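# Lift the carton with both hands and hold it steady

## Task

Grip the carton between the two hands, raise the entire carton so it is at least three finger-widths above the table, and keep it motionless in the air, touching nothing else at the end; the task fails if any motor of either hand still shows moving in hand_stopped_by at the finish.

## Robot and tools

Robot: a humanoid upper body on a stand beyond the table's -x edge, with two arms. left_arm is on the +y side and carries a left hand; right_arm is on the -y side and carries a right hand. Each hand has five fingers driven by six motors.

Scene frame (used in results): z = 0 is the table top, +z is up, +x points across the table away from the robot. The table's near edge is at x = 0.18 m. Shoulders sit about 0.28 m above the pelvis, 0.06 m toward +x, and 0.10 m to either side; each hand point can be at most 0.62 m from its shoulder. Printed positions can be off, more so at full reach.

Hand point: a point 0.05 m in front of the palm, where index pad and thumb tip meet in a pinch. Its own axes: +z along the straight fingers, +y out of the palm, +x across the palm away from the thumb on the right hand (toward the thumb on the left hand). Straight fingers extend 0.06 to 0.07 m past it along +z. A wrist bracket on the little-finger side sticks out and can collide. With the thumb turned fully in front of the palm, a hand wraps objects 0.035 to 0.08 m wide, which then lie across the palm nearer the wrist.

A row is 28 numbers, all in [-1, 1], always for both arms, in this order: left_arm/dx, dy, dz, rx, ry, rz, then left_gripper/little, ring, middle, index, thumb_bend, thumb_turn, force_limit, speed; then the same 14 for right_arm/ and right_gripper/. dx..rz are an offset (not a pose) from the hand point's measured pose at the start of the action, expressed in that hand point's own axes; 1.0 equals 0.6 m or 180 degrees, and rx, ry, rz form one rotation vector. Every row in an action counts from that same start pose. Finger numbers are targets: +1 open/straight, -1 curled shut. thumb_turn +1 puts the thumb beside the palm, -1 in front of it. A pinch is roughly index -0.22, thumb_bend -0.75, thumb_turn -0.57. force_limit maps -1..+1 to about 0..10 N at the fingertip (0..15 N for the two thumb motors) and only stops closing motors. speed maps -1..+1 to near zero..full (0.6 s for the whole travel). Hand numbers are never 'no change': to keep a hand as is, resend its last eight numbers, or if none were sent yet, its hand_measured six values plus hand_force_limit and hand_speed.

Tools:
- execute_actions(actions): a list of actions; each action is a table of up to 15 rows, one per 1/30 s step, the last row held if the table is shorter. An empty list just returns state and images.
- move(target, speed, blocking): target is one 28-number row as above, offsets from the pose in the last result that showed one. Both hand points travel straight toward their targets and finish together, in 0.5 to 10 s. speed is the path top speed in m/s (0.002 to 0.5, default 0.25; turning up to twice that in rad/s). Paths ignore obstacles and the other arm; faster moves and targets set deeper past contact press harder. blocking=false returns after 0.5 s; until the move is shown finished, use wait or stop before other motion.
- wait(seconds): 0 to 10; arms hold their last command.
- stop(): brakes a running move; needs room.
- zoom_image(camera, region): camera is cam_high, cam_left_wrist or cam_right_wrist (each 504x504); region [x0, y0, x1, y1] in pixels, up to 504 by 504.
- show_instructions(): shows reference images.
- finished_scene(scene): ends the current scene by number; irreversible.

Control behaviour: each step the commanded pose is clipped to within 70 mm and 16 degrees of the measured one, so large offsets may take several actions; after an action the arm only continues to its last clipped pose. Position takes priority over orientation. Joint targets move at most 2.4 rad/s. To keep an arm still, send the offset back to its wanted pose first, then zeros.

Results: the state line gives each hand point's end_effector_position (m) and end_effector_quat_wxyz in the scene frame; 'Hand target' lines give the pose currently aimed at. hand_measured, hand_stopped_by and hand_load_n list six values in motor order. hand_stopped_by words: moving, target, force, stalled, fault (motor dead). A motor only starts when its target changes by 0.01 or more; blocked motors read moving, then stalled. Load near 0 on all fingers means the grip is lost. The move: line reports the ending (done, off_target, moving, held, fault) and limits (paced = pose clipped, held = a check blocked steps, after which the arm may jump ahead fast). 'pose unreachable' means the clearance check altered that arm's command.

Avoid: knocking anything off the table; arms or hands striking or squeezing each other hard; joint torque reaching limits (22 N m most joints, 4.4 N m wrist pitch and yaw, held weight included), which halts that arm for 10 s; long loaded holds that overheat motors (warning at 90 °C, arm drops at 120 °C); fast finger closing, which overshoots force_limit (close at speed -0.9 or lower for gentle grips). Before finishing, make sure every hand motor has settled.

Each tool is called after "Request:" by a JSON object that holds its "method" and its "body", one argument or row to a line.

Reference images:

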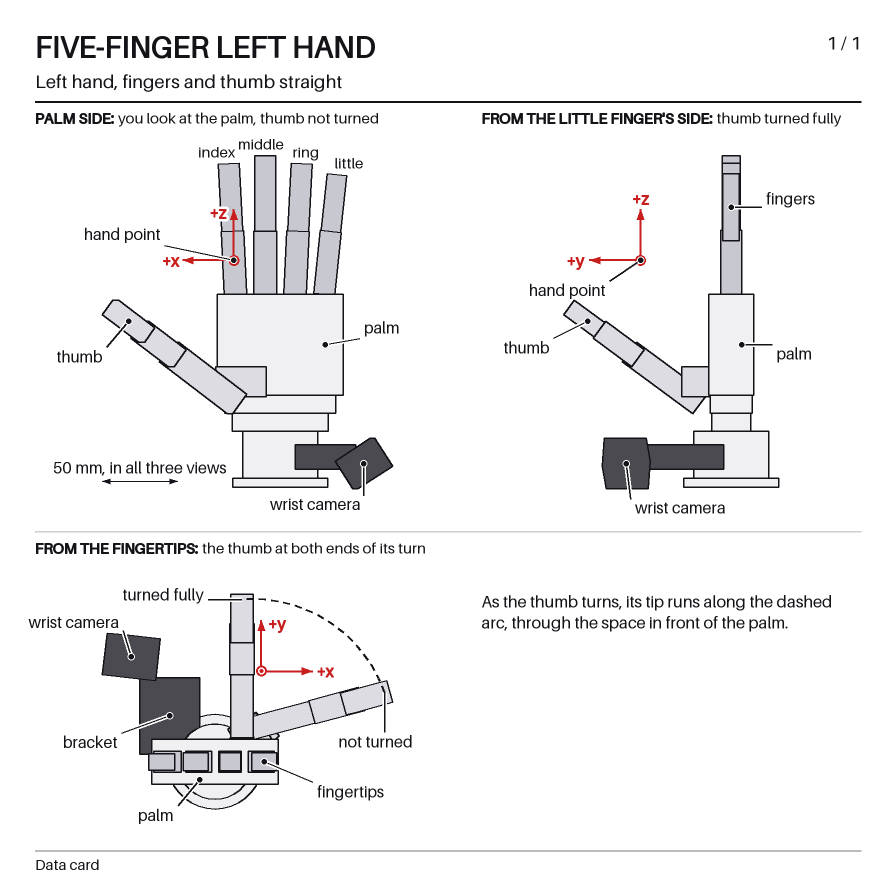

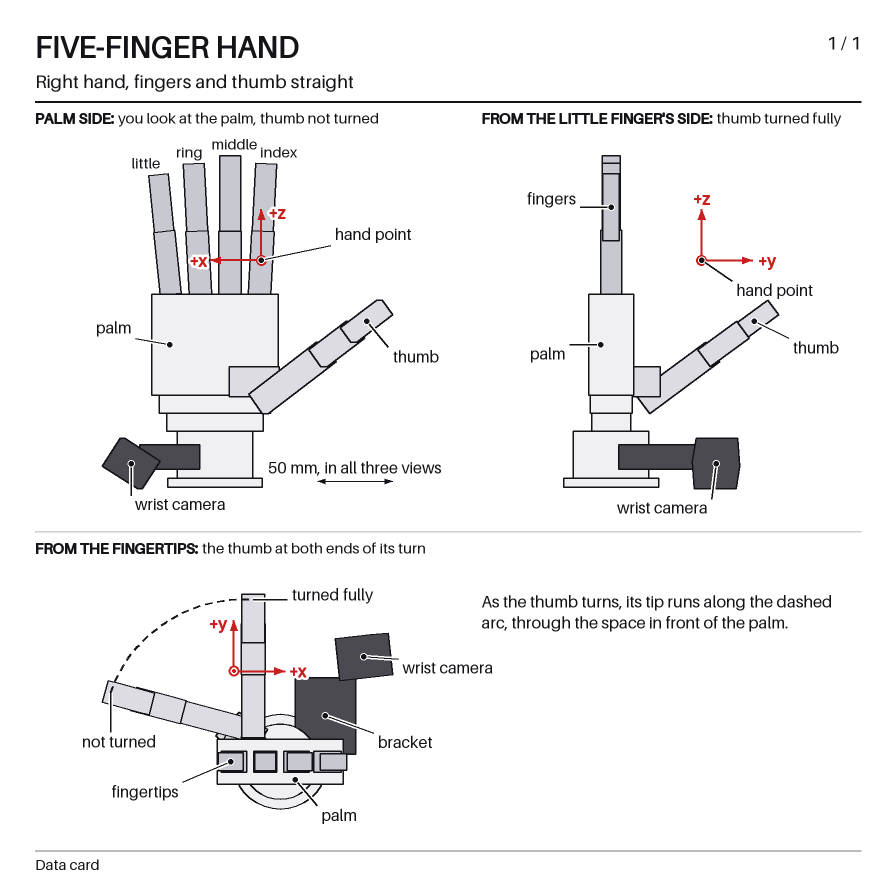

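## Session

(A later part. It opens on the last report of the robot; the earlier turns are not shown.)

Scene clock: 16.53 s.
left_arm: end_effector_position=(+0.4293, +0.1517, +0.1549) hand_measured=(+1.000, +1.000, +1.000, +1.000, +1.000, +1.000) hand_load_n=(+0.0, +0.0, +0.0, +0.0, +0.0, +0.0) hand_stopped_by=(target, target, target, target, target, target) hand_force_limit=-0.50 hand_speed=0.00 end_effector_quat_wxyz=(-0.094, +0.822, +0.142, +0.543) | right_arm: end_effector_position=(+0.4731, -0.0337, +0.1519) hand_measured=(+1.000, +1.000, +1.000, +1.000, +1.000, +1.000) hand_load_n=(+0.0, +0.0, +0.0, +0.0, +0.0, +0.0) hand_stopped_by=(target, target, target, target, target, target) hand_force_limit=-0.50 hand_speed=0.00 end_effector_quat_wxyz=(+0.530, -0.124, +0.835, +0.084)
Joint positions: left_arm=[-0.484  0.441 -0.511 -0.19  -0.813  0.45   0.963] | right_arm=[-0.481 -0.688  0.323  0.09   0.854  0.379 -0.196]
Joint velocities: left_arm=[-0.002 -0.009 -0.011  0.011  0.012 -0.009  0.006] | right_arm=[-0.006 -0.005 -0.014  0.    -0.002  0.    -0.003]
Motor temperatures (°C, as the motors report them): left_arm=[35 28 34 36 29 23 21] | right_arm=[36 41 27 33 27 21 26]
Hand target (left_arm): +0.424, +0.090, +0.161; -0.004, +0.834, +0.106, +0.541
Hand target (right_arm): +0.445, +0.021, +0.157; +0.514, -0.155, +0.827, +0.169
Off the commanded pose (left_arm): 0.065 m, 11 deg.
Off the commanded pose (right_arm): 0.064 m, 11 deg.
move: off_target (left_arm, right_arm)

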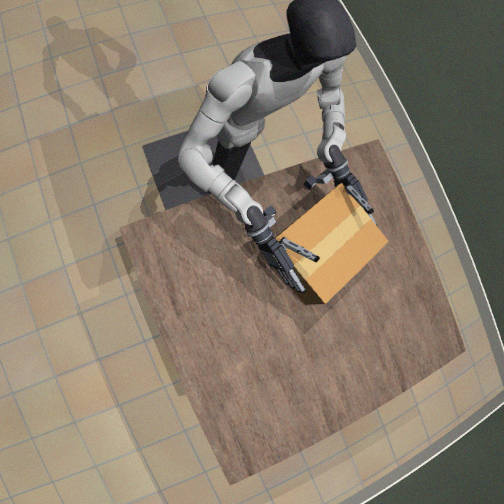

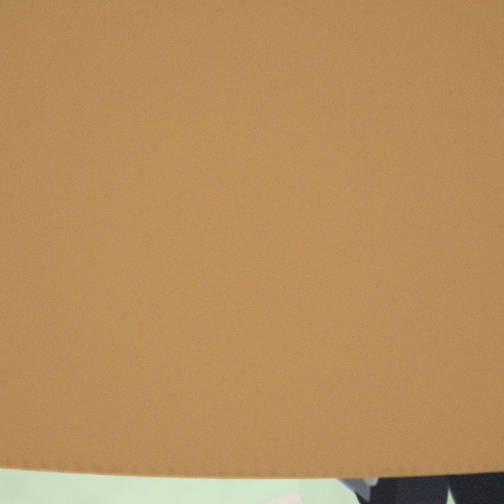

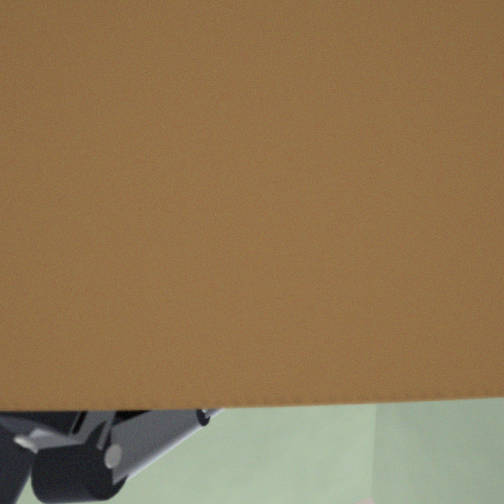

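Request:
{"method": "execute_actions", "body": {
  "actions": [
    [[-0.008,0.091,-0.046,-0.060,-0.008,-0.011,0.6,0.6,0.6,0.6,1,1,-0.65,-0.72, -0.001,0.101,-0.019,-0.057,0,0.012,0.6,0.6,0.6,0.6,1,1,-0.65,-0.72]],
    [[-0.007,0.091,-0.047,-0.060,-0.007,-0.011,0.6,0.6,0.6,0.6,1,1,-0.65,-0.72, -0.003,0.101,-0.020,-0.057,-0.001,0.012,0.6,0.6,0.6,0.6,1,1,-0.65,-0.72],[-0.005,0.091,-0.048,-0.060,-0.006,-0.011,0.6,0.6,0.6,0.6,1,1,-0.65,-0.72, -0.005,0.101,-0.021,-0.057,-0.002,0.012,0.6,0.6,0.6,0.6,1,1,-0.65,-0.72],[-0.003,0.091,-0.049,-0.060,-0.005,-0.011,0.6,0.6,0.6,0.6,1,1,-0.65,-0.72, -0.007,0.101,-0.022,-0.057,-0.003,0.012,0.6,0.6,0.6,0.6,1,1,-0.65,-0.72],[0.0,0.091,-0.050,-0.060,-0.004,-0.011,0.6,0.6,0.6,0.6,1,1,-0.65,-0.72, -0.010,0.101,-0.023,-0.057,-0.004,0.012,0.6,0.6,0.6,0.6,1,1,-0.65,-0.72],[0.002,0.091,-0.051,-0.060,-0.003,-0.011,0.6,0.6,0.6,0.6,1,1,-0.65,-0.72, -0.012,0.101,-0.024,-0.057,-0.005,0.012,0.6,0.6,0.6,0.6,1,1,-0.65,-0.72],[0.005,0.091,-0.052,-0.060,-0.002,-0.011,0.6,0.6,0.6,0.6,1,1,-0.65,-0.72, -0.015,0.101,-0.026,-0.057,-0.006,0.012,0.6,0.6,0.6,0.6,1,1,-0.65,-0.72],[0.007,0.091,-0.053,-0.060,-0.001,-0.011,0.6,0.6,0.6,0.6,1,1,-0.65,-0.72, -0.017,0.101,-0.027,-0.057,-0.007,0.012,0.6,0.6,0.6,0.6,1,1,-0.65,-0.72],[0.010,0.091,-0.054,-0.060,0,-0.011,0.6,0.6,0.6,0.6,1,1,-0.65,-0.72, -0.020,0.101,-0.028,-0.057,-0.008,0.012,0.6,0.6,0.6,0.6,1,1,-0.65,-0.72],[0.012,0.091,-0.055,-0.060,0.001,-0.011,0.6,0.6,0.6,0.6,1,1,-0.65,-0.72, -0.022,0.101,-0.029,-0.057,-0.009,0.012,0.6,0.6,0.6,0.6,1,1,-0.65,-0.72],[0.015,0.091,-0.056,-0.060,0.002,-0.011,0.6,0.6,0.6,0.6,1,1,-0.65,-0.72, -0.025,0.101,-0.030,-0.057,-0.010,0.012,0.6,0.6,0.6,0.6,1,1,-0.65,-0.72],[0.017,0.091,-0.057,-0.060,0.003,-0.011,0.6,0.6,0.6,0.6,1,1,-0.65,-0.72, -0.027,0.101,-0.032,-0.057,-0.011,0.012,0.6,0.6,0.6,0.6,1,1,-0.65,-0.72],[0.020,0.091,-0.058,-0.060,0.004,-0.011,0.6,0.6,0.6,0.6,1,1,-0.65,-0.72, -0.030,0.101,-0.033,-0.057,-0.012,0.012,0.6,0.6,0.6,0.6,1,1,-0.65,-0.72],[0.022,0.091,-0.059,-0.060,0.005,-0.011,0.6,0.6,0.6,0.6,1,1,-0.65,-0.72, -0.032,0.101,-0.034,-0.057,-0.013,0.012,0.6,0.6,0.6,0.6,1,1,-0.65,-0.72],[0.025,0.091,-0.060,-0.060,0.006,-0.011,0.6,0.6,0.6,0.6,1,1,-0.65,-0.72, -0.035,0.101,-0.035,-0.057,-0.014,0.012,0.6,0.6,0.6,0.6,1,1,-0.65,-0.72],[0.027,0.091,-0.061,-0.060,0.007,-0.011,0.6,0.6,0.6,0.6,1,1,-0.65,-0.72, -0.037,0.101,-0.036,-0.057,-0.015,0.012,0.6,0.6,0.6,0.6,1,1,-0.65,-0.72]]
  ]
}}

Request:
{"method": "wait", "body": {
  "seconds": 0.3
}}

Scene clock: 18.40 s.
left_arm: end_effector_position=(+0.4162, +0.1484, +0.1736) hand_measured=(+0.862, +0.862, +0.878, +0.862, +1.000, +1.000) hand_load_n=(+6.0, +3.5, +1.0, +0.5, +0.0, +0.0) hand_stopped_by=(force, force, force, force, target, target) hand_force_limit=-0.65 hand_speed=-0.72 end_effector_quat_wxyz=(-0.088, +0.811, +0.145, +0.560) | right_arm: end_effector_position=(+0.4614, -0.0365, +0.1528) hand_measured=(+0.848, +0.862, +0.894, +0.878, +1.000, +1.000) hand_load_n=(+0.5, +2.0, +0.0, +2.5, +0.0, +0.0) hand_stopped_by=(force, force, force, force, target, target) hand_force_limit=-0.65 hand_speed=-0.72 end_effector_quat_wxyz=(+0.521, -0.127, +0.840, +0.080)
Joint positions: left_arm=[-0.442  0.478 -0.526 -0.32  -0.827  0.449  1.024] | right_arm=[-0.431 -0.726  0.307 -0.008  0.889  0.427 -0.236]
Joint velocities: left_arm=[-0.391  0.114  0.101 -0.451  0.084 -0.151 -0.022] | right_arm=[ 0.031 -0.089 -0.109 -0.077  0.072  0.119 -0.117]
Motor temperatures (°C, as the motors report them): left_arm=[36 29 34 37 29 23 23] | right_arm=[36 41 27 34 27 21 28]
Hand target (left_arm): +0.411, +0.092, +0.185; -0.007, +0.819, +0.102, +0.565
Hand target (right_arm): +0.440, +0.017, +0.181; +0.531, -0.157, +0.815, +0.170
Off the commanded pose (left_arm): 0.059 m, 11 deg.
Off the commanded pose (right_arm): 0.066 m, 11 deg.

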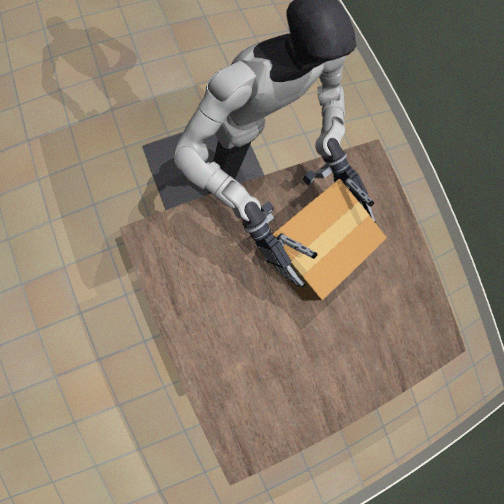

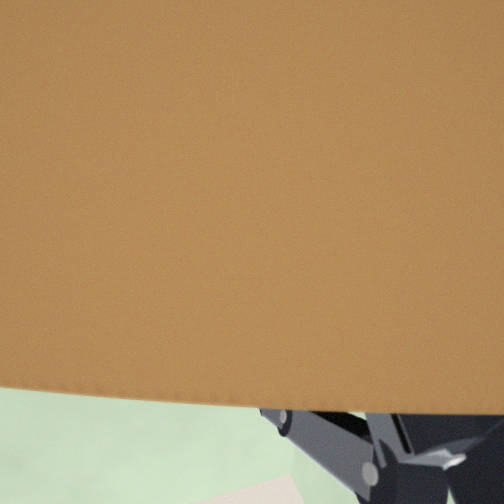

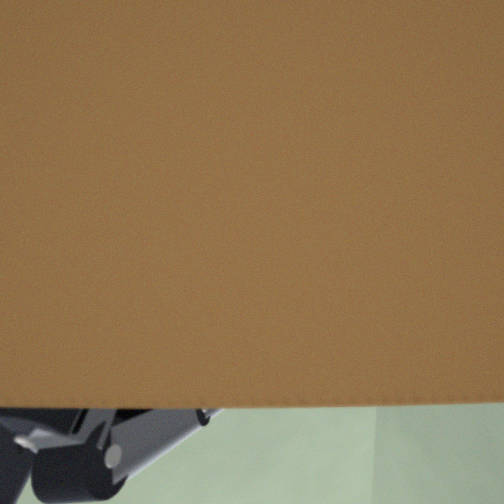

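Scene clock: 18.70 s.
left_arm: end_effector_position=(+0.4214, +0.1446, +0.1992) hand_measured=(+0.862, +0.862, +0.878, +0.862, +1.000, +1.000) hand_load_n=(+4.5, +2.5, +1.0, +0.0, +0.0, +0.0) hand_stopped_by=(force, force, force, force, target, target) hand_force_limit=-0.65 hand_speed=-0.72 end_effector_quat_wxyz=(-0.081, +0.791, +0.143, +0.589) | right_arm: end_effector_position=(+0.4645, -0.0415, +0.1577) hand_measured=(+0.848, +0.864, +0.894, +0.878, +1.000, +1.000) hand_load_n=(+7.0, +4.5, +0.0, +1.0, +0.0, +0.0) hand_stopped_by=(force, force, force, force, target, target) hand_force_limit=-0.65 hand_speed=-0.72 end_effector_quat_wxyz=(+0.527, -0.122, +0.838, +0.074)
Joint positions: left_arm=[-0.475  0.48  -0.523 -0.352 -0.813  0.443  1.029] | right_arm=[-0.43  -0.735  0.294 -0.017  0.894  0.43  -0.247]
Joint velocities: left_arm=[-0.011  0.006 -0.005 -0.008  0.003  0.031  0.   ] | right_arm=[ 0.018 -0.003  0.003  0.003  0.009  0.019 -0.006]
Motor temperatures (°C, as the motors report them): left_arm=[36 29 34 37 29 24 23] | right_arm=[37 41 27 35 27 22 29]
Hand target (left_arm): +0.411, +0.092, +0.185; -0.007, +0.819, +0.102, +0.565
Hand target (right_arm): +0.440, +0.017, +0.181; +0.531, -0.157, +0.815, +0.170
Off the commanded pose (left_arm): 0.057 m, 11 deg.
Off the commanded pose (right_arm): 0.070 m, 12 deg.
wait: 0.30 s; no rest

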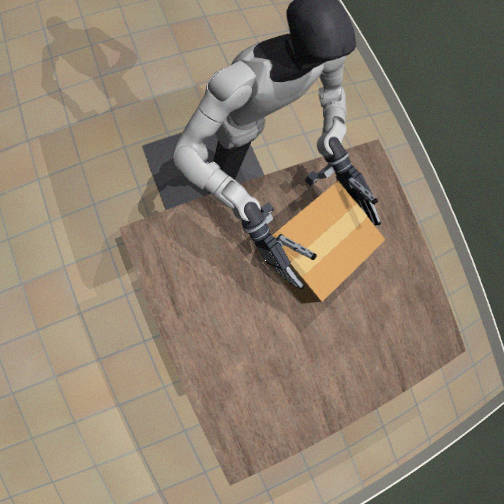

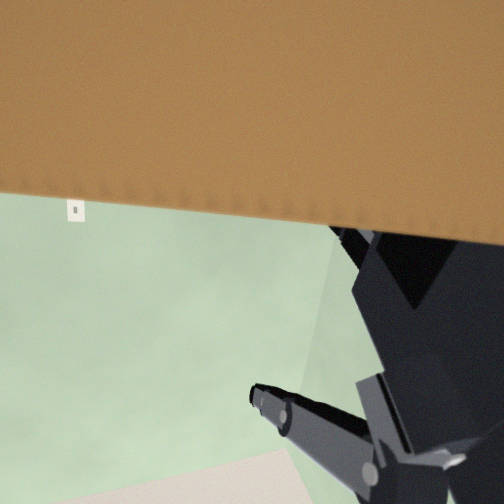

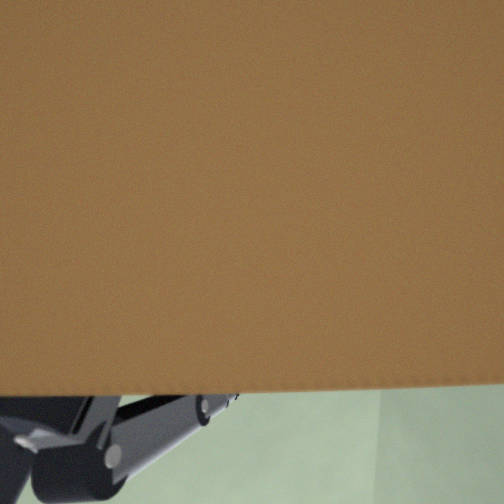

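Request:
{"method": "move", "body": {
  "target": [-0.069,-0.023,0.015,-0.005,-0.045,0.015,1,1,1,1,1,1,-0.5,0, 0.009,-0.009,0.008,-0.003,-0.003,0,1,1,1,1,1,1,-0.5,0],
  "speed": 0.1
}}

Scene clock: 24.30 s.
left_arm: end_effector_position=(+0.4145, +0.1548, +0.1588) hand_measured=(+1.000, +1.000, +1.000, +1.000, +1.000, +1.000) hand_load_n=(+0.0, +0.0, +0.0, +0.0, +0.0, +0.0) hand_stopped_by=(target, target, target, target, target, target) hand_force_limit=-0.50 hand_speed=0.00 end_effector_quat_wxyz=(-0.080, +0.833, +0.126, +0.534) | right_arm: end_effector_position=(+0.4683, -0.0475, +0.1510) hand_measured=(+1.000, +1.000, +1.000, +1.000, +1.000, +1.000) hand_load_n=(+0.0, +0.0, +0.0, +0.0, +0.0, +0.0) hand_stopped_by=(target, target, target, target, target, target) hand_force_limit=-0.50 hand_speed=0.00 end_effector_quat_wxyz=(+0.529, -0.121, +0.836, +0.078)
Joint positions: left_arm=[-0.441  0.536 -0.49  -0.311 -0.908  0.502  0.966] | right_arm=[-0.434 -0.729  0.305  0.062  0.871  0.367 -0.187]
Joint velocities: left_arm=[ 0.002 -0.009 -0.005  0.     0.011  0.     0.   ] | right_arm=[-0.009  0.     0.012 -0.006 -0.008 -0.004  0.   ]
Motor temperatures (°C, as the motors report them): left_arm=[36 29 34 37 29 23 26] | right_arm=[39 41 27 37 27 23 34]
Hand target (left_arm): +0.414, +0.155, +0.157; -0.079, +0.834, +0.126, +0.531
Hand target (right_arm): +0.468, -0.046, +0.151; +0.530, -0.123, +0.835, +0.078
Off the commanded pose (left_arm): 0.002 m, 0 deg.
Off the commanded pose (right_arm): 0.001 m, 0 deg.
move: done

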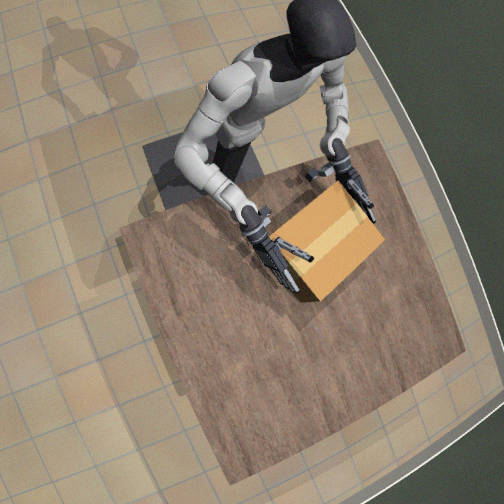

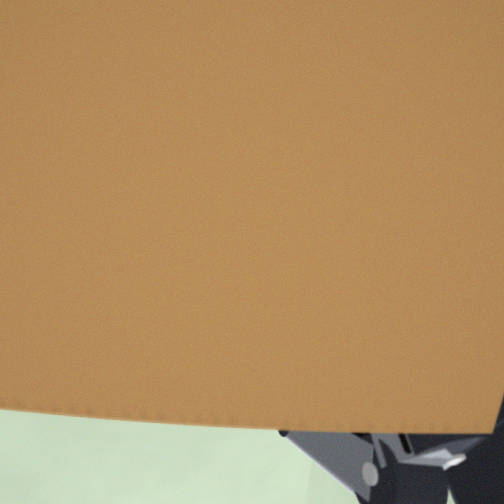

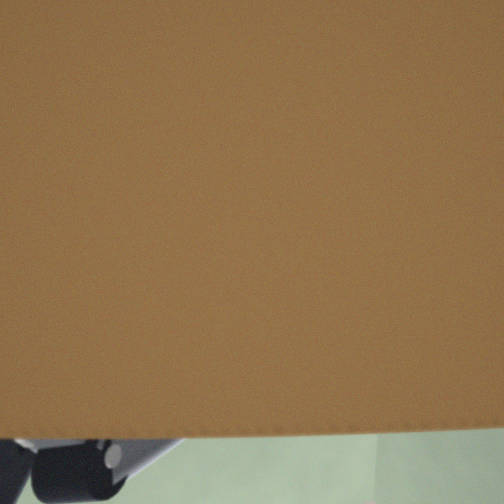

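Request:
{"method": "execute_actions", "body": {
  "actions": [
    [[-0.001,0.005,0,0,0,0,1,1,1,1,1,1,-0.5,0, 0,0.001,0,0,0,0,1,1,1,1,1,1,-0.5,0],[-0.002,0.010,0,0,0,0,1,1,1,1,1,1,-0.5,0, 0,0.002,0,0,0,0,1,1,1,1,1,1,-0.5,0],[-0.003,0.015,0,0,0,0,1,1,1,1,1,1,-0.5,0, 0,0.004,0,0,0,0,1,1,1,1,1,1,-0.5,0],[-0.004,0.020,0,0,0,0,1,1,1,1,1,1,-0.5,0, 0,0.005,0,0,0,0,1,1,1,1,1,1,-0.5,0],[-0.005,0.025,0,0,0,0,1,1,1,1,1,1,-0.5,0, 0,0.007,0,0,0,0,1,1,1,1,1,1,-0.5,0],[-0.004,0.032,-0.003,-0.004,0,-0.001,1,1,1,1,1,1,-0.5,0, -0.001,0.014,-0.001,-0.004,-0.001,0.001,1,1,1,1,1,1,-0.5,0],[-0.003,0.039,-0.006,-0.009,0,-0.002,1,1,1,1,1,1,-0.5,0, -0.002,0.022,-0.002,-0.008,-0.001,0.002,1,1,1,1,1,1,-0.5,0],[-0.002,0.046,-0.009,-0.013,0.001,-0.004,1,1,1,1,1,1,-0.5,0, -0.003,0.029,-0.004,-0.013,-0.002,0.002,1,1,1,1,1,1,-0.5,0],[0.001,0.053,-0.012,-0.017,0.002,-0.005,1,1,1,1,1,1,-0.5,0, -0.006,0.037,-0.005,-0.017,-0.004,0.003,1,1,1,1,1,1,-0.5,0],[0.005,0.060,-0.015,-0.021,0.003,-0.007,1,1,1,1,1,1,-0.5,0, -0.010,0.044,-0.006,-0.021,-0.006,0.004,1,1,1,1,1,1,-0.5,0],[0.009,0.066,-0.019,-0.026,0.005,-0.009,1,1,1,1,1,1,-0.5,0, -0.014,0.052,-0.007,-0.025,-0.008,0.005,1,1,1,1,1,1,-0.5,0],[0.013,0.073,-0.022,-0.030,0.006,-0.010,1,1,1,1,1,1,-0.5,0, -0.018,0.059,-0.008,-0.029,-0.010,0.006,1,1,1,1,1,1,-0.5,0],[0.017,0.080,-0.025,-0.034,0.008,-0.012,1,1,1,1,1,1,-0.5,0, -0.022,0.067,-0.010,-0.034,-0.012,0.006,1,1,1,1,1,1,-0.5,0],[0.021,0.087,-0.028,-0.039,0.009,-0.013,1,1,1,1,1,1,-0.5,0, -0.026,0.074,-0.011,-0.038,-0.015,0.007,1,1,1,1,1,1,-0.5,0],[0.026,0.094,-0.031,-0.043,0.011,-0.015,1,1,1,1,1,1,-0.5,0, -0.031,0.082,-0.012,-0.042,-0.017,0.008,1,1,1,1,1,1,-0.5,0]]
  ]
}}

Request:
{"method": "wait", "body": {
  "seconds": 0.25
}}

Scene clock: 28.10 s.
left_arm: end_effector_position=(+0.4164, +0.1390, +0.1553) hand_measured=(+1.000, +1.000, +1.000, +1.000, +1.000, +1.000) hand_load_n=(+0.0, +0.0, +0.0, +0.0, +0.0, +0.0) hand_stopped_by=(target, target, target, target, target, target) hand_force_limit=-0.50 hand_speed=0.00 end_effector_quat_wxyz=(-0.078, +0.833, +0.127, +0.532) | right_arm: end_effector_position=(+0.4672, -0.0432, +0.1522) hand_measured=(+1.000, +1.000, +1.000, +1.000, +1.000, +1.000) hand_load_n=(+0.0, +0.0, +0.0, +0.0, +0.0, +0.0) hand_stopped_by=(target, target, target, target, target, target) hand_force_limit=-0.50 hand_speed=0.00 end_effector_quat_wxyz=(+0.531, -0.120, +0.835, +0.080)
Joint positions: left_arm=[-0.461  0.474 -0.532 -0.282 -0.877  0.493  1.   ] | right_arm=[-0.434 -0.72   0.309  0.047  0.871  0.37  -0.204]
Joint velocities: left_arm=[-0.005 -0.006 -0.003 -0.002  0.006  0.     0.001] | right_arm=[-0.002  0.026  0.003 -0.009  0.006 -0.008  0.   ]
Motor temperatures (°C, as the motors report them): left_arm=[36 29 34 37 29 23 24] | right_arm=[39 41 27 36 27 23 32]
Hand target (left_arm): +0.418, +0.100, +0.180; -0.013, +0.824, +0.108, +0.555
Hand target (right_arm): +0.454, -0.002, +0.171; +0.540, -0.144, +0.817, +0.143
Off the commanded pose (left_arm): 0.049 m, 8 deg.
Off the commanded pose (right_arm): 0.049 m, 8 deg.

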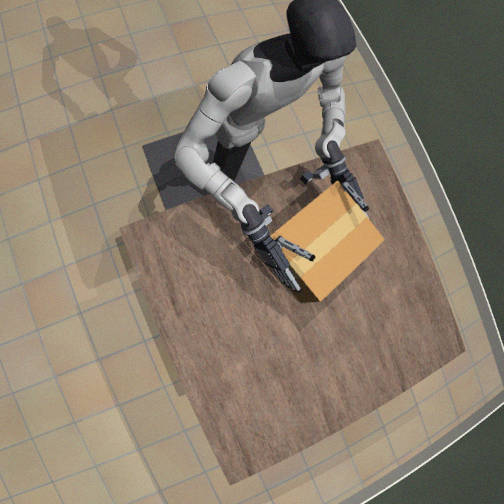

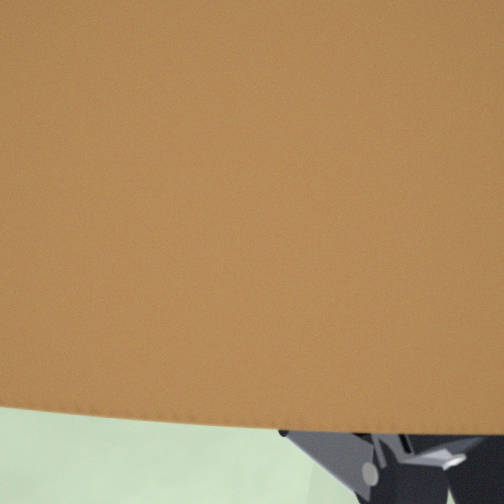

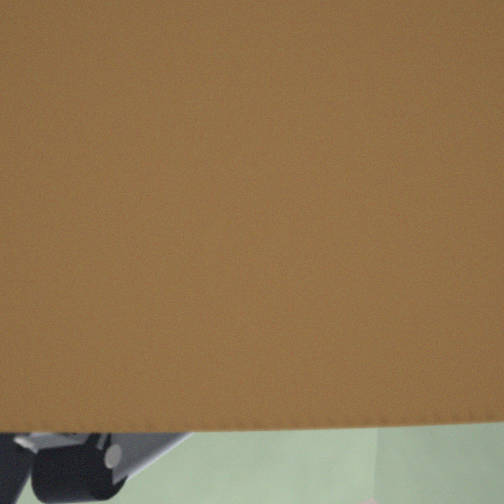

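Scene clock: 28.37 s.
left_arm: end_effector_position=(+0.4280, +0.1407, +0.1980) hand_measured=(+1.000, +1.000, +1.000, +1.000, +1.000, +1.000) hand_load_n=(+0.0, +0.0, +0.0, +0.0, +0.0, +0.0) hand_stopped_by=(target, target, target, target, target, target) hand_force_limit=-0.50 hand_speed=0.00 end_effector_quat_wxyz=(-0.064, +0.799, +0.143, +0.581) | right_arm: end_effector_position=(+0.4693, -0.0470, +0.1520) hand_measured=(+1.000, +1.000, +1.000, +1.000, +1.000, +1.000) hand_load_n=(+0.0, +0.0, +0.0, +0.0, +0.0, +0.0) hand_stopped_by=(target, target, target, target, target, target) hand_force_limit=-0.50 hand_speed=0.00 end_effector_quat_wxyz=(+0.532, -0.116, +0.836, +0.074)
Joint positions: left_arm=[-0.505  0.473 -0.509 -0.319 -0.856  0.451  1.001] | right_arm=[-0.434 -0.722  0.305  0.052  0.871  0.369 -0.211]
Joint velocities: left_arm=[-0.161  0.     0.037 -0.02   0.04  -0.013  0.   ] | right_arm=[-0.006 -0.006 -0.002  0.012 -0.003  0.    -0.006]
Motor temperatures (°C, as the motors report them): left_arm=[36 29 34 37 29 24 25] | right_arm=[39 41 27 36 27 23 32]
Hand target (left_arm): +0.418, +0.100, +0.180; -0.013, +0.824, +0.108, +0.555
Hand target (right_arm): +0.454, -0.002, +0.171; +0.540, -0.144, +0.817, +0.143
Off the commanded pose (left_arm): 0.047 m, 8 deg.
Off the commanded pose (right_arm): 0.053 m, 9 deg.
wait: 0.27 s; no rest

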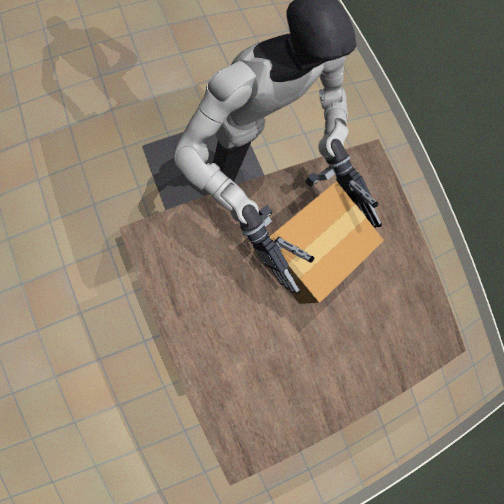

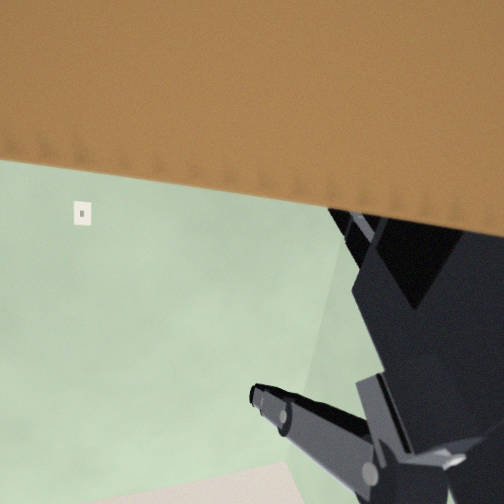

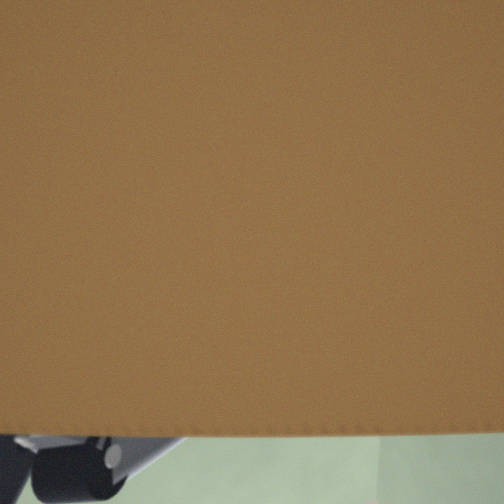

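Request:
{"method": "execute_actions", "body": {
  "actions": []
}}

Scene clock: 28.67 s.
left_arm: end_effector_position=(+0.4250, +0.1383, +0.1849) hand_measured=(+1.000, +1.000, +1.000, +1.000, +1.000, +1.000) hand_load_n=(+0.0, +0.0, +0.0, +0.0, +0.0, +0.0) hand_stopped_by=(target, target, target, target, target, target) hand_force_limit=-0.50 hand_speed=0.00 end_effector_quat_wxyz=(-0.071, +0.810, +0.132, +0.567) | right_arm: end_effector_position=(+0.4691, -0.0467, +0.1520) hand_measured=(+1.000, +1.000, +1.000, +1.000, +1.000, +1.000) hand_load_n=(+0.0, +0.0, +0.0, +0.0, +0.0, +0.0) hand_stopped_by=(target, target, target, target, target, target) hand_force_limit=-0.50 hand_speed=0.00 end_effector_quat_wxyz=(+0.532, -0.116, +0.836, +0.075)
Joint positions: left_arm=[-0.495  0.473 -0.521 -0.309 -0.854  0.473  1.001] | right_arm=[-0.434 -0.721  0.305  0.052  0.871  0.369 -0.21 ]
Joint velocities: left_arm=[ 0.009  0.     0.    -0.005  0.005  0.001  0.   ] | right_arm=[-0.008  0.018  0.011  0.003  0.005  0.     0.001]
Motor temperatures (°C, as the motors report them): left_arm=[36 29 34 37 29 24 25] | right_arm=[39 41 27 36 27 23 32]
Hand target (left_arm): +0.418, +0.100, +0.180; -0.013, +0.824, +0.108, +0.555
Hand target (right_arm): +0.454, -0.002, +0.171; +0.540, -0.144, +0.817, +0.143
Off the commanded pose (left_arm): 0.041 m, 8 deg.
Off the commanded pose (right_arm): 0.052 m, 9 deg.

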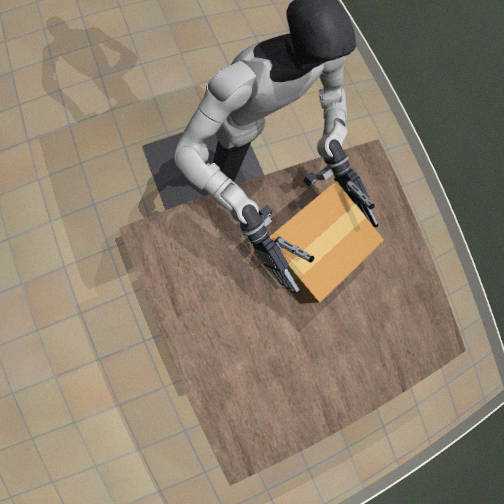

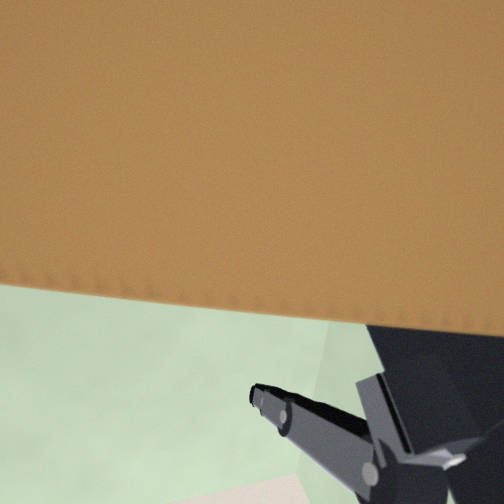

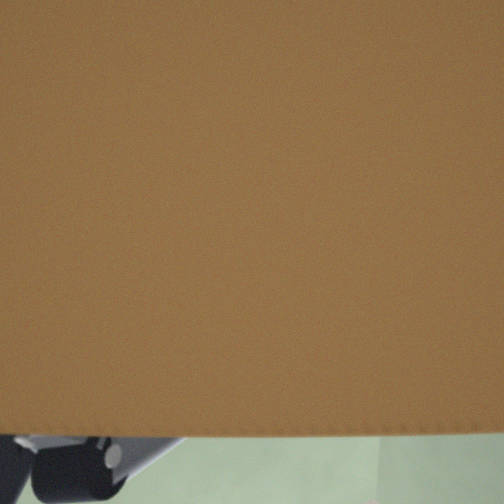

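Request:
{"method": "execute_actions", "body": {
  "actions": [
    [[-0.021,0.060,-0.025,-0.040,-0.015,-0.006,1,1,1,1,1,1,-0.5,0, -0.025,0.080,-0.012,-0.047,-0.014,0.008,1,1,1,1,1,1,-0.5,0],[-0.023,0.064,-0.028,-0.043,-0.015,-0.005,1,1,1,1,1,1,-0.5,0, -0.019,0.081,-0.014,-0.047,-0.012,0.008,1,1,1,1,1,1,-0.5,0],[-0.026,0.067,-0.033,-0.047,-0.015,-0.005,1,1,1,1,1,1,-0.5,0, -0.013,0.082,-0.017,-0.046,-0.010,0.008,1,1,1,1,1,1,-0.5,0],[-0.028,0.067,-0.038,-0.050,-0.015,-0.004,1,1,1,1,1,1,-0.5,0, -0.007,0.085,-0.022,-0.044,-0.008,0.009,1,1,1,1,1,1,-0.5,0],[-0.029,0.065,-0.042,-0.051,-0.015,-0.004,1,1,1,1,1,1,-0.5,0, -0.005,0.087,-0.028,-0.043,-0.008,0.010,1,1,1,1,1,1,-0.5,0],[-0.031,0.063,-0.046,-0.053,-0.015,-0.003,1,1,1,1,1,1,-0.5,0, -0.002,0.090,-0.033,-0.042,-0.008,0.010,1,1,1,1,1,1,-0.5,0],[-0.032,0.061,-0.050,-0.054,-0.015,-0.003,1,1,1,1,1,1,-0.5,0, 0.0,0.092,-0.038,-0.040,-0.008,0.011,1,1,1,1,1,1,-0.5,0],[-0.033,0.058,-0.054,-0.055,-0.015,-0.002,1,1,1,1,1,1,-0.5,0, 0.003,0.095,-0.043,-0.039,-0.008,0.012,1,1,1,1,1,1,-0.5,0],[-0.035,0.056,-0.058,-0.057,-0.015,-0.002,1,1,1,1,1,1,-0.5,0, 0.005,0.097,-0.048,-0.038,-0.008,0.012,1,1,1,1,1,1,-0.5,0],[-0.036,0.054,-0.062,-0.058,-0.015,-0.001,1,1,1,1,1,1,-0.5,0, 0.008,0.100,-0.054,-0.036,-0.008,0.013,1,1,1,1,1,1,-0.5,0],[-0.038,0.051,-0.066,-0.060,-0.015,-0.001,1,1,1,1,1,1,-0.5,0, 0.010,0.102,-0.059,-0.035,-0.008,0.013,1,1,1,1,1,1,-0.5,0],[-0.039,0.049,-0.070,-0.061,-0.015,0,1,1,1,1,1,1,-0.5,0, 0.013,0.105,-0.064,-0.034,-0.008,0.014,1,1,1,1,1,1,-0.5,0],[-0.040,0.047,-0.074,-0.062,-0.015,0,1,1,1,1,1,1,-0.5,0, 0.015,0.107,-0.069,-0.032,-0.008,0.015,1,1,1,1,1,1,-0.5,0],[-0.042,0.044,-0.078,-0.064,-0.015,0.001,1,1,1,1,1,1,-0.5,0, 0.018,0.110,-0.074,-0.031,-0.008,0.015,1,1,1,1,1,1,-0.5,0],[-0.043,0.042,-0.082,-0.065,-0.015,0.001,1,1,1,1,1,1,-0.5,0, 0.020,0.112,-0.080,-0.030,-0.008,0.016,1,1,1,1,1,1,-0.5,0]]
  ]
}}

Request:
{"method": "wait", "body": {
  "seconds": 0.3
}}

Scene clock: 30.37 s.
left_arm: end_effector_position=(+0.3963, +0.1404, +0.1843) hand_measured=(+1.000, +1.000, +1.000, +1.000, +1.000, +1.000) hand_load_n=(+0.0, +0.0, +0.0, +0.0, +0.0, +0.0) hand_stopped_by=(target, target, target, target, target, target) hand_force_limit=-0.50 hand_speed=0.00 end_effector_quat_wxyz=(-0.064, +0.810, +0.102, +0.574) | right_arm: end_effector_position=(+0.4356, -0.0434, +0.1512) hand_measured=(+1.000, +1.000, +1.000, +1.000, +1.000, +1.000) hand_load_n=(+0.0, +0.0, +0.0, +0.0, +0.0, +0.0) hand_stopped_by=(target, target, target, target, target, target) hand_force_limit=-0.50 hand_speed=0.00 end_effector_quat_wxyz=(+0.538, -0.100, +0.835, +0.060)
Joint positions: left_arm=[-0.371  0.592 -0.528 -0.462 -0.855  0.454  0.965] | right_arm=[-0.263 -0.721  0.306 -0.188  0.872  0.362 -0.38 ]
Joint velocities: left_arm=[ 0.354  0.354  0.025 -0.397 -0.026 -0.093 -0.13 ] | right_arm=[ 0.499  0.017  0.025 -0.706 -0.005 -0.013 -0.548]
Motor temperatures (°C, as the motors report them): left_arm=[36 29 34 37 29 23 25] | right_arm=[39 41 27 37 27 23 32]
Hand target (left_arm): +0.380, +0.098, +0.180; +0.012, +0.826, +0.073, +0.559
Hand target (right_arm): +0.407, +0.000, +0.160; +0.533, -0.120, +0.827, +0.128
Off the commanded pose (left_arm): 0.046 m, 10 deg.
Off the commanded pose (right_arm): 0.058 m, 8 deg.

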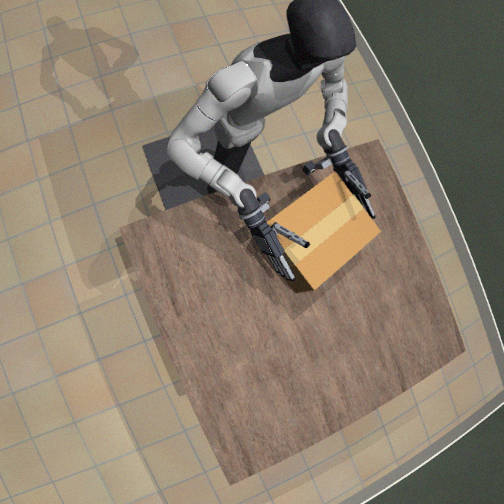

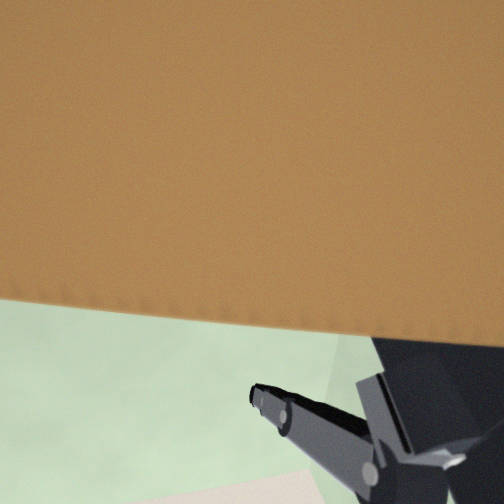

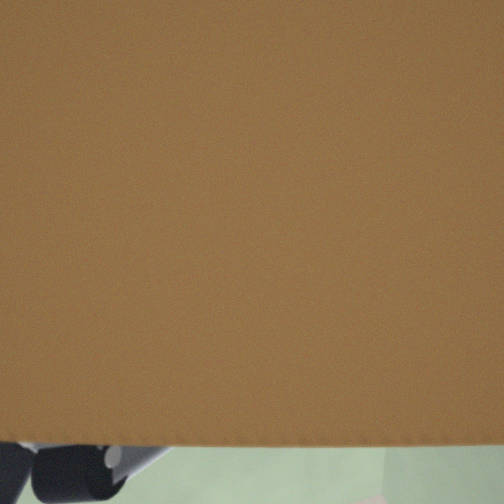

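Scene clock: 30.67 s.
left_arm: end_effector_position=(+0.3904, +0.1422, +0.1837) hand_measured=(+1.000, +1.000, +1.000, +1.000, +1.000, +1.000) hand_load_n=(+0.0, +0.0, +0.0, +0.0, +0.0, +0.0) hand_stopped_by=(target, target, target, target, target, target) hand_force_limit=-0.50 hand_speed=0.00 end_effector_quat_wxyz=(-0.064, +0.810, +0.098, +0.574) | right_arm: end_effector_position=(+0.4271, -0.0421, +0.1511) hand_measured=(+1.000, +1.000, +1.000, +1.000, +1.000, +1.000) hand_load_n=(+0.0, +0.0, +0.0, +0.0, +0.0, +0.0) hand_stopped_by=(target, target, target, target, target, target) hand_force_limit=-0.50 hand_speed=0.00 end_effector_quat_wxyz=(+0.538, -0.094, +0.835, +0.059)
Joint positions: left_arm=[-0.343  0.618 -0.526 -0.49  -0.857  0.447  0.959] | right_arm=[-0.223 -0.718  0.309 -0.241  0.872  0.358 -0.419]
Joint velocities: left_arm=[-0.006 -0.005  0.006  0.     0.     0.     0.   ] | right_arm=[-0.014  0.009  0.    -0.008 -0.012  0.     0.   ]
Motor temperatures (°C, as the motors report them): left_arm=[36 29 34 37 29 23 25] | right_arm=[39 41 27 37 27 23 33]
Hand target (left_arm): +0.380, +0.098, +0.180; +0.012, +0.826, +0.073, +0.559
Hand target (right_arm): +0.407, +0.000, +0.160; +0.533, -0.120, +0.827, +0.128
Off the commanded pose (left_arm): 0.046 m, 10 deg.
Off the commanded pose (right_arm): 0.053 m, 9 deg.
wait: 0.30 s; at rest by 0.27 s

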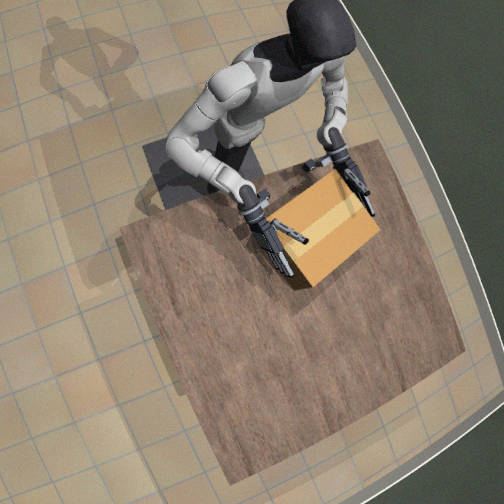

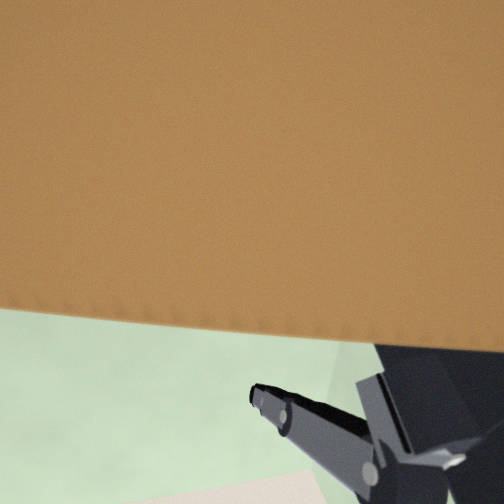

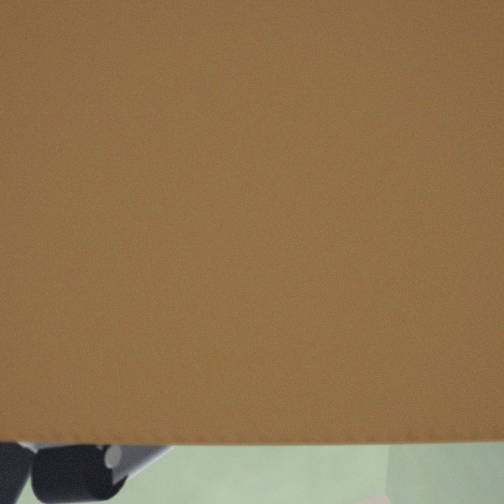

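Request:
{"method": "execute_actions", "body": {
  "actions": [
    [[-0.019,0.065,-0.031,-0.049,-0.017,-0.013,1,1,1,1,1,1,-0.5,0, -0.006,0.078,-0.025,-0.045,-0.003,0.010,1,1,1,1,1,1,-0.5,0],[-0.020,0.062,-0.034,-0.050,-0.017,-0.012,1,1,1,1,1,1,-0.5,0, -0.004,0.081,-0.029,-0.044,-0.003,0.011,1,1,1,1,1,1,-0.5,0],[-0.021,0.059,-0.037,-0.052,-0.017,-0.012,1,1,1,1,1,1,-0.5,0, -0.002,0.084,-0.034,-0.042,-0.003,0.012,1,1,1,1,1,1,-0.5,0],[-0.022,0.056,-0.041,-0.054,-0.017,-0.011,1,1,1,1,1,1,-0.5,0, 0.001,0.088,-0.039,-0.040,-0.003,0.012,1,1,1,1,1,1,-0.5,0],[-0.023,0.052,-0.044,-0.056,-0.017,-0.010,1,1,1,1,1,1,-0.5,0, 0.003,0.092,-0.044,-0.039,-0.003,0.013,1,1,1,1,1,1,-0.5,0],[-0.024,0.049,-0.048,-0.057,-0.017,-0.010,1,1,1,1,1,1,-0.5,0, 0.005,0.095,-0.049,-0.037,-0.003,0.014,1,1,1,1,1,1,-0.5,0],[-0.026,0.045,-0.051,-0.059,-0.017,-0.009,1,1,1,1,1,1,-0.5,0, 0.008,0.099,-0.054,-0.035,-0.003,0.015,1,1,1,1,1,1,-0.5,0],[-0.027,0.042,-0.055,-0.061,-0.017,-0.009,1,1,1,1,1,1,-0.5,0, 0.010,0.102,-0.059,-0.033,-0.003,0.015,1,1,1,1,1,1,-0.5,0],[-0.028,0.038,-0.058,-0.063,-0.017,-0.008,1,1,1,1,1,1,-0.5,0, 0.012,0.106,-0.064,-0.032,-0.003,0.016,1,1,1,1,1,1,-0.5,0],[-0.029,0.035,-0.062,-0.064,-0.017,-0.007,1,1,1,1,1,1,-0.5,0, 0.015,0.110,-0.070,-0.030,-0.003,0.017,1,1,1,1,1,1,-0.5,0],[-0.030,0.031,-0.065,-0.066,-0.017,-0.007,1,1,1,1,1,1,-0.5,0, 0.017,0.113,-0.075,-0.028,-0.003,0.018,1,1,1,1,1,1,-0.5,0],[-0.032,0.028,-0.069,-0.068,-0.017,-0.006,1,1,1,1,1,1,-0.5,0, 0.019,0.117,-0.080,-0.026,-0.003,0.018,1,1,1,1,1,1,-0.5,0],[-0.033,0.025,-0.072,-0.070,-0.017,-0.006,1,1,1,1,1,1,-0.5,0, 0.021,0.120,-0.084,-0.025,-0.003,0.019,1,1,1,1,1,1,-0.5,0],[-0.034,0.022,-0.075,-0.071,-0.017,-0.005,1,1,1,1,1,1,-0.5,0, 0.023,0.123,-0.088,-0.024,-0.003,0.020,1,1,1,1,1,1,-0.5,0],[-0.034,0.021,-0.076,-0.072,-0.017,-0.005,1,1,1,1,1,1,-0.5,0, 0.024,0.124,-0.090,-0.023,-0.003,0.020,1,1,1,1,1,1,-0.5,0]]
  ]
}}

Request:
{"method": "wait", "body": {
  "seconds": 0.25
}}

Scene clock: 31.90 s.
left_arm: end_effector_position=(+0.3601, +0.1563, +0.1843) hand_measured=(+1.000, +1.000, +1.000, +1.000, +1.000, +1.000) hand_load_n=(+0.0, +0.0, +0.0, +0.0, +0.0, +0.0) hand_stopped_by=(target, target, target, target, target, target) hand_force_limit=-0.50 hand_speed=0.00 end_effector_quat_wxyz=(-0.046, +0.814, +0.062, +0.576) | right_arm: end_effector_position=(+0.3836, -0.0287, +0.1494) hand_measured=(+1.000, +1.000, +1.000, +1.000, +1.000, +1.000) hand_load_n=(+0.0, +0.0, +0.0, +0.0, +0.0, +0.0) hand_stopped_by=(target, target, target, target, target, target) hand_force_limit=-0.50 hand_speed=0.00 end_effector_quat_wxyz=(+0.542, -0.066, +0.837, +0.036)
Joint positions: left_arm=[-0.178  0.819 -0.465 -0.609 -0.897  0.359  0.831] | right_arm=[-0.059 -0.658  0.397 -0.483  0.794  0.347 -0.666]
Joint velocities: left_arm=[ 0.405  0.465  0.153 -0.193 -0.049 -0.288 -0.33 ] | right_arm=[ 0.353  0.19   0.31  -0.457 -0.304 -0.077 -0.52 ]
Motor temperatures (°C, as the motors report them): left_arm=[36 29 34 37 29 23 26] | right_arm=[39 41 27 37 27 23 33]
Hand target (left_arm): +0.345, +0.118, +0.183; +0.033, +0.826, +0.039, +0.561
Hand target (right_arm): +0.358, +0.013, +0.159; +0.535, -0.088, +0.834, +0.104
Off the commanded pose (left_arm): 0.041 m, 10 deg.
Off the commanded pose (right_arm): 0.055 m, 8 deg.

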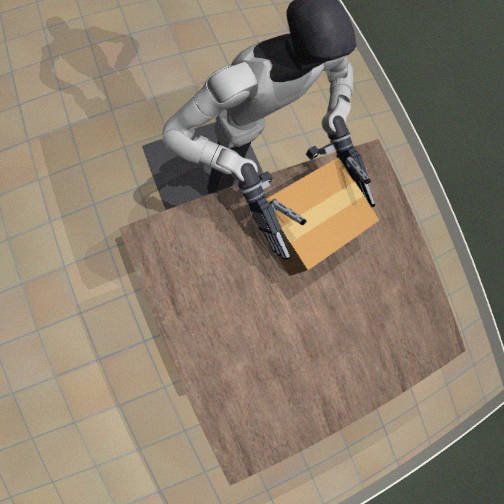

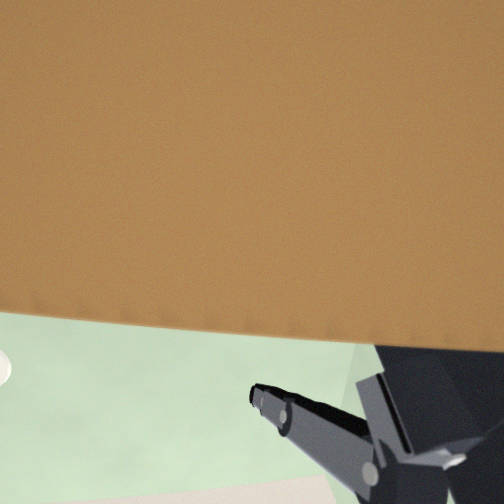

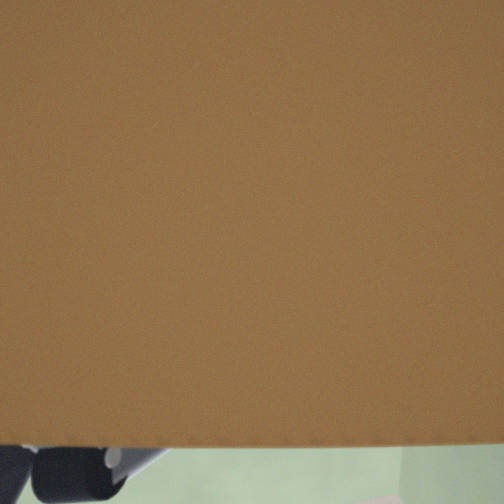

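Scene clock: 32.17 s.
left_arm: end_effector_position=(+0.3565, +0.1588, +0.1843) hand_measured=(+1.000, +1.000, +1.000, +1.000, +1.000, +1.000) hand_load_n=(+0.0, +0.0, +0.0, +0.0, +0.0, +0.0) hand_stopped_by=(target, target, target, target, target, target) hand_force_limit=-0.50 hand_speed=0.00 end_effector_quat_wxyz=(-0.045, +0.814, +0.057, +0.576) | right_arm: end_effector_position=(+0.3775, -0.0263, +0.1493) hand_measured=(+1.000, +1.000, +1.000, +1.000, +1.000, +1.000) hand_load_n=(+0.0, +0.0, +0.0, +0.0, +0.0, +0.0) hand_stopped_by=(target, target, target, target, target, target) hand_force_limit=-0.50 hand_speed=0.00 end_effector_quat_wxyz=(+0.542, -0.062, +0.837, +0.034)
Joint positions: left_arm=[-0.155  0.846 -0.455 -0.618 -0.901  0.343  0.813] | right_arm=[-0.038 -0.647  0.417 -0.509  0.777  0.342 -0.696]
Joint velocities: left_arm=[-0.006  0.005  0.012 -0.005 -0.002  0.     0.   ] | right_arm=[-0.005  0.002 -0.012  0.003 -0.008  0.     0.   ]
Motor temperatures (°C, as the motors report them): left_arm=[36 29 34 37 29 23 26] | right_arm=[39 41 27 37 27 23 33]
Hand target (left_arm): +0.345, +0.118, +0.183; +0.033, +0.826, +0.039, +0.561
Hand target (right_arm): +0.358, +0.013, +0.159; +0.535, -0.088, +0.834, +0.104
Off the commanded pose (left_arm): 0.042 m, 10 deg.
Off the commanded pose (right_arm): 0.050 m, 9 deg.
wait: 0.27 s; at rest by 0.23 s

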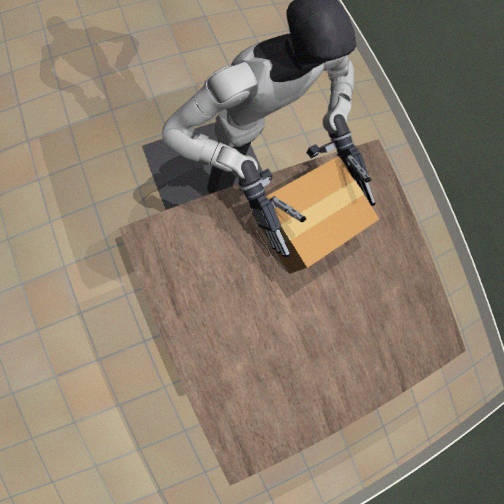

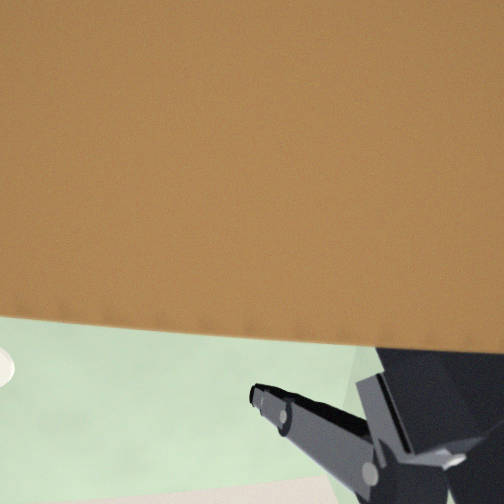

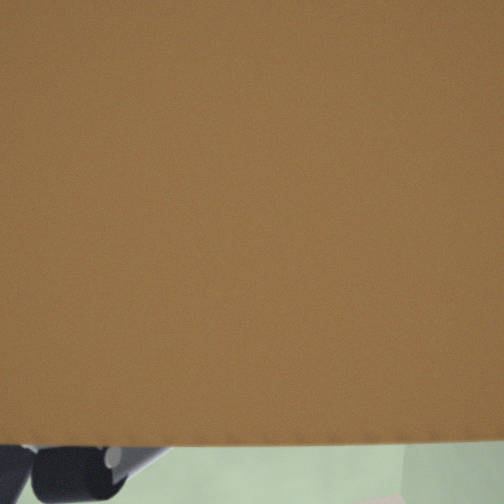

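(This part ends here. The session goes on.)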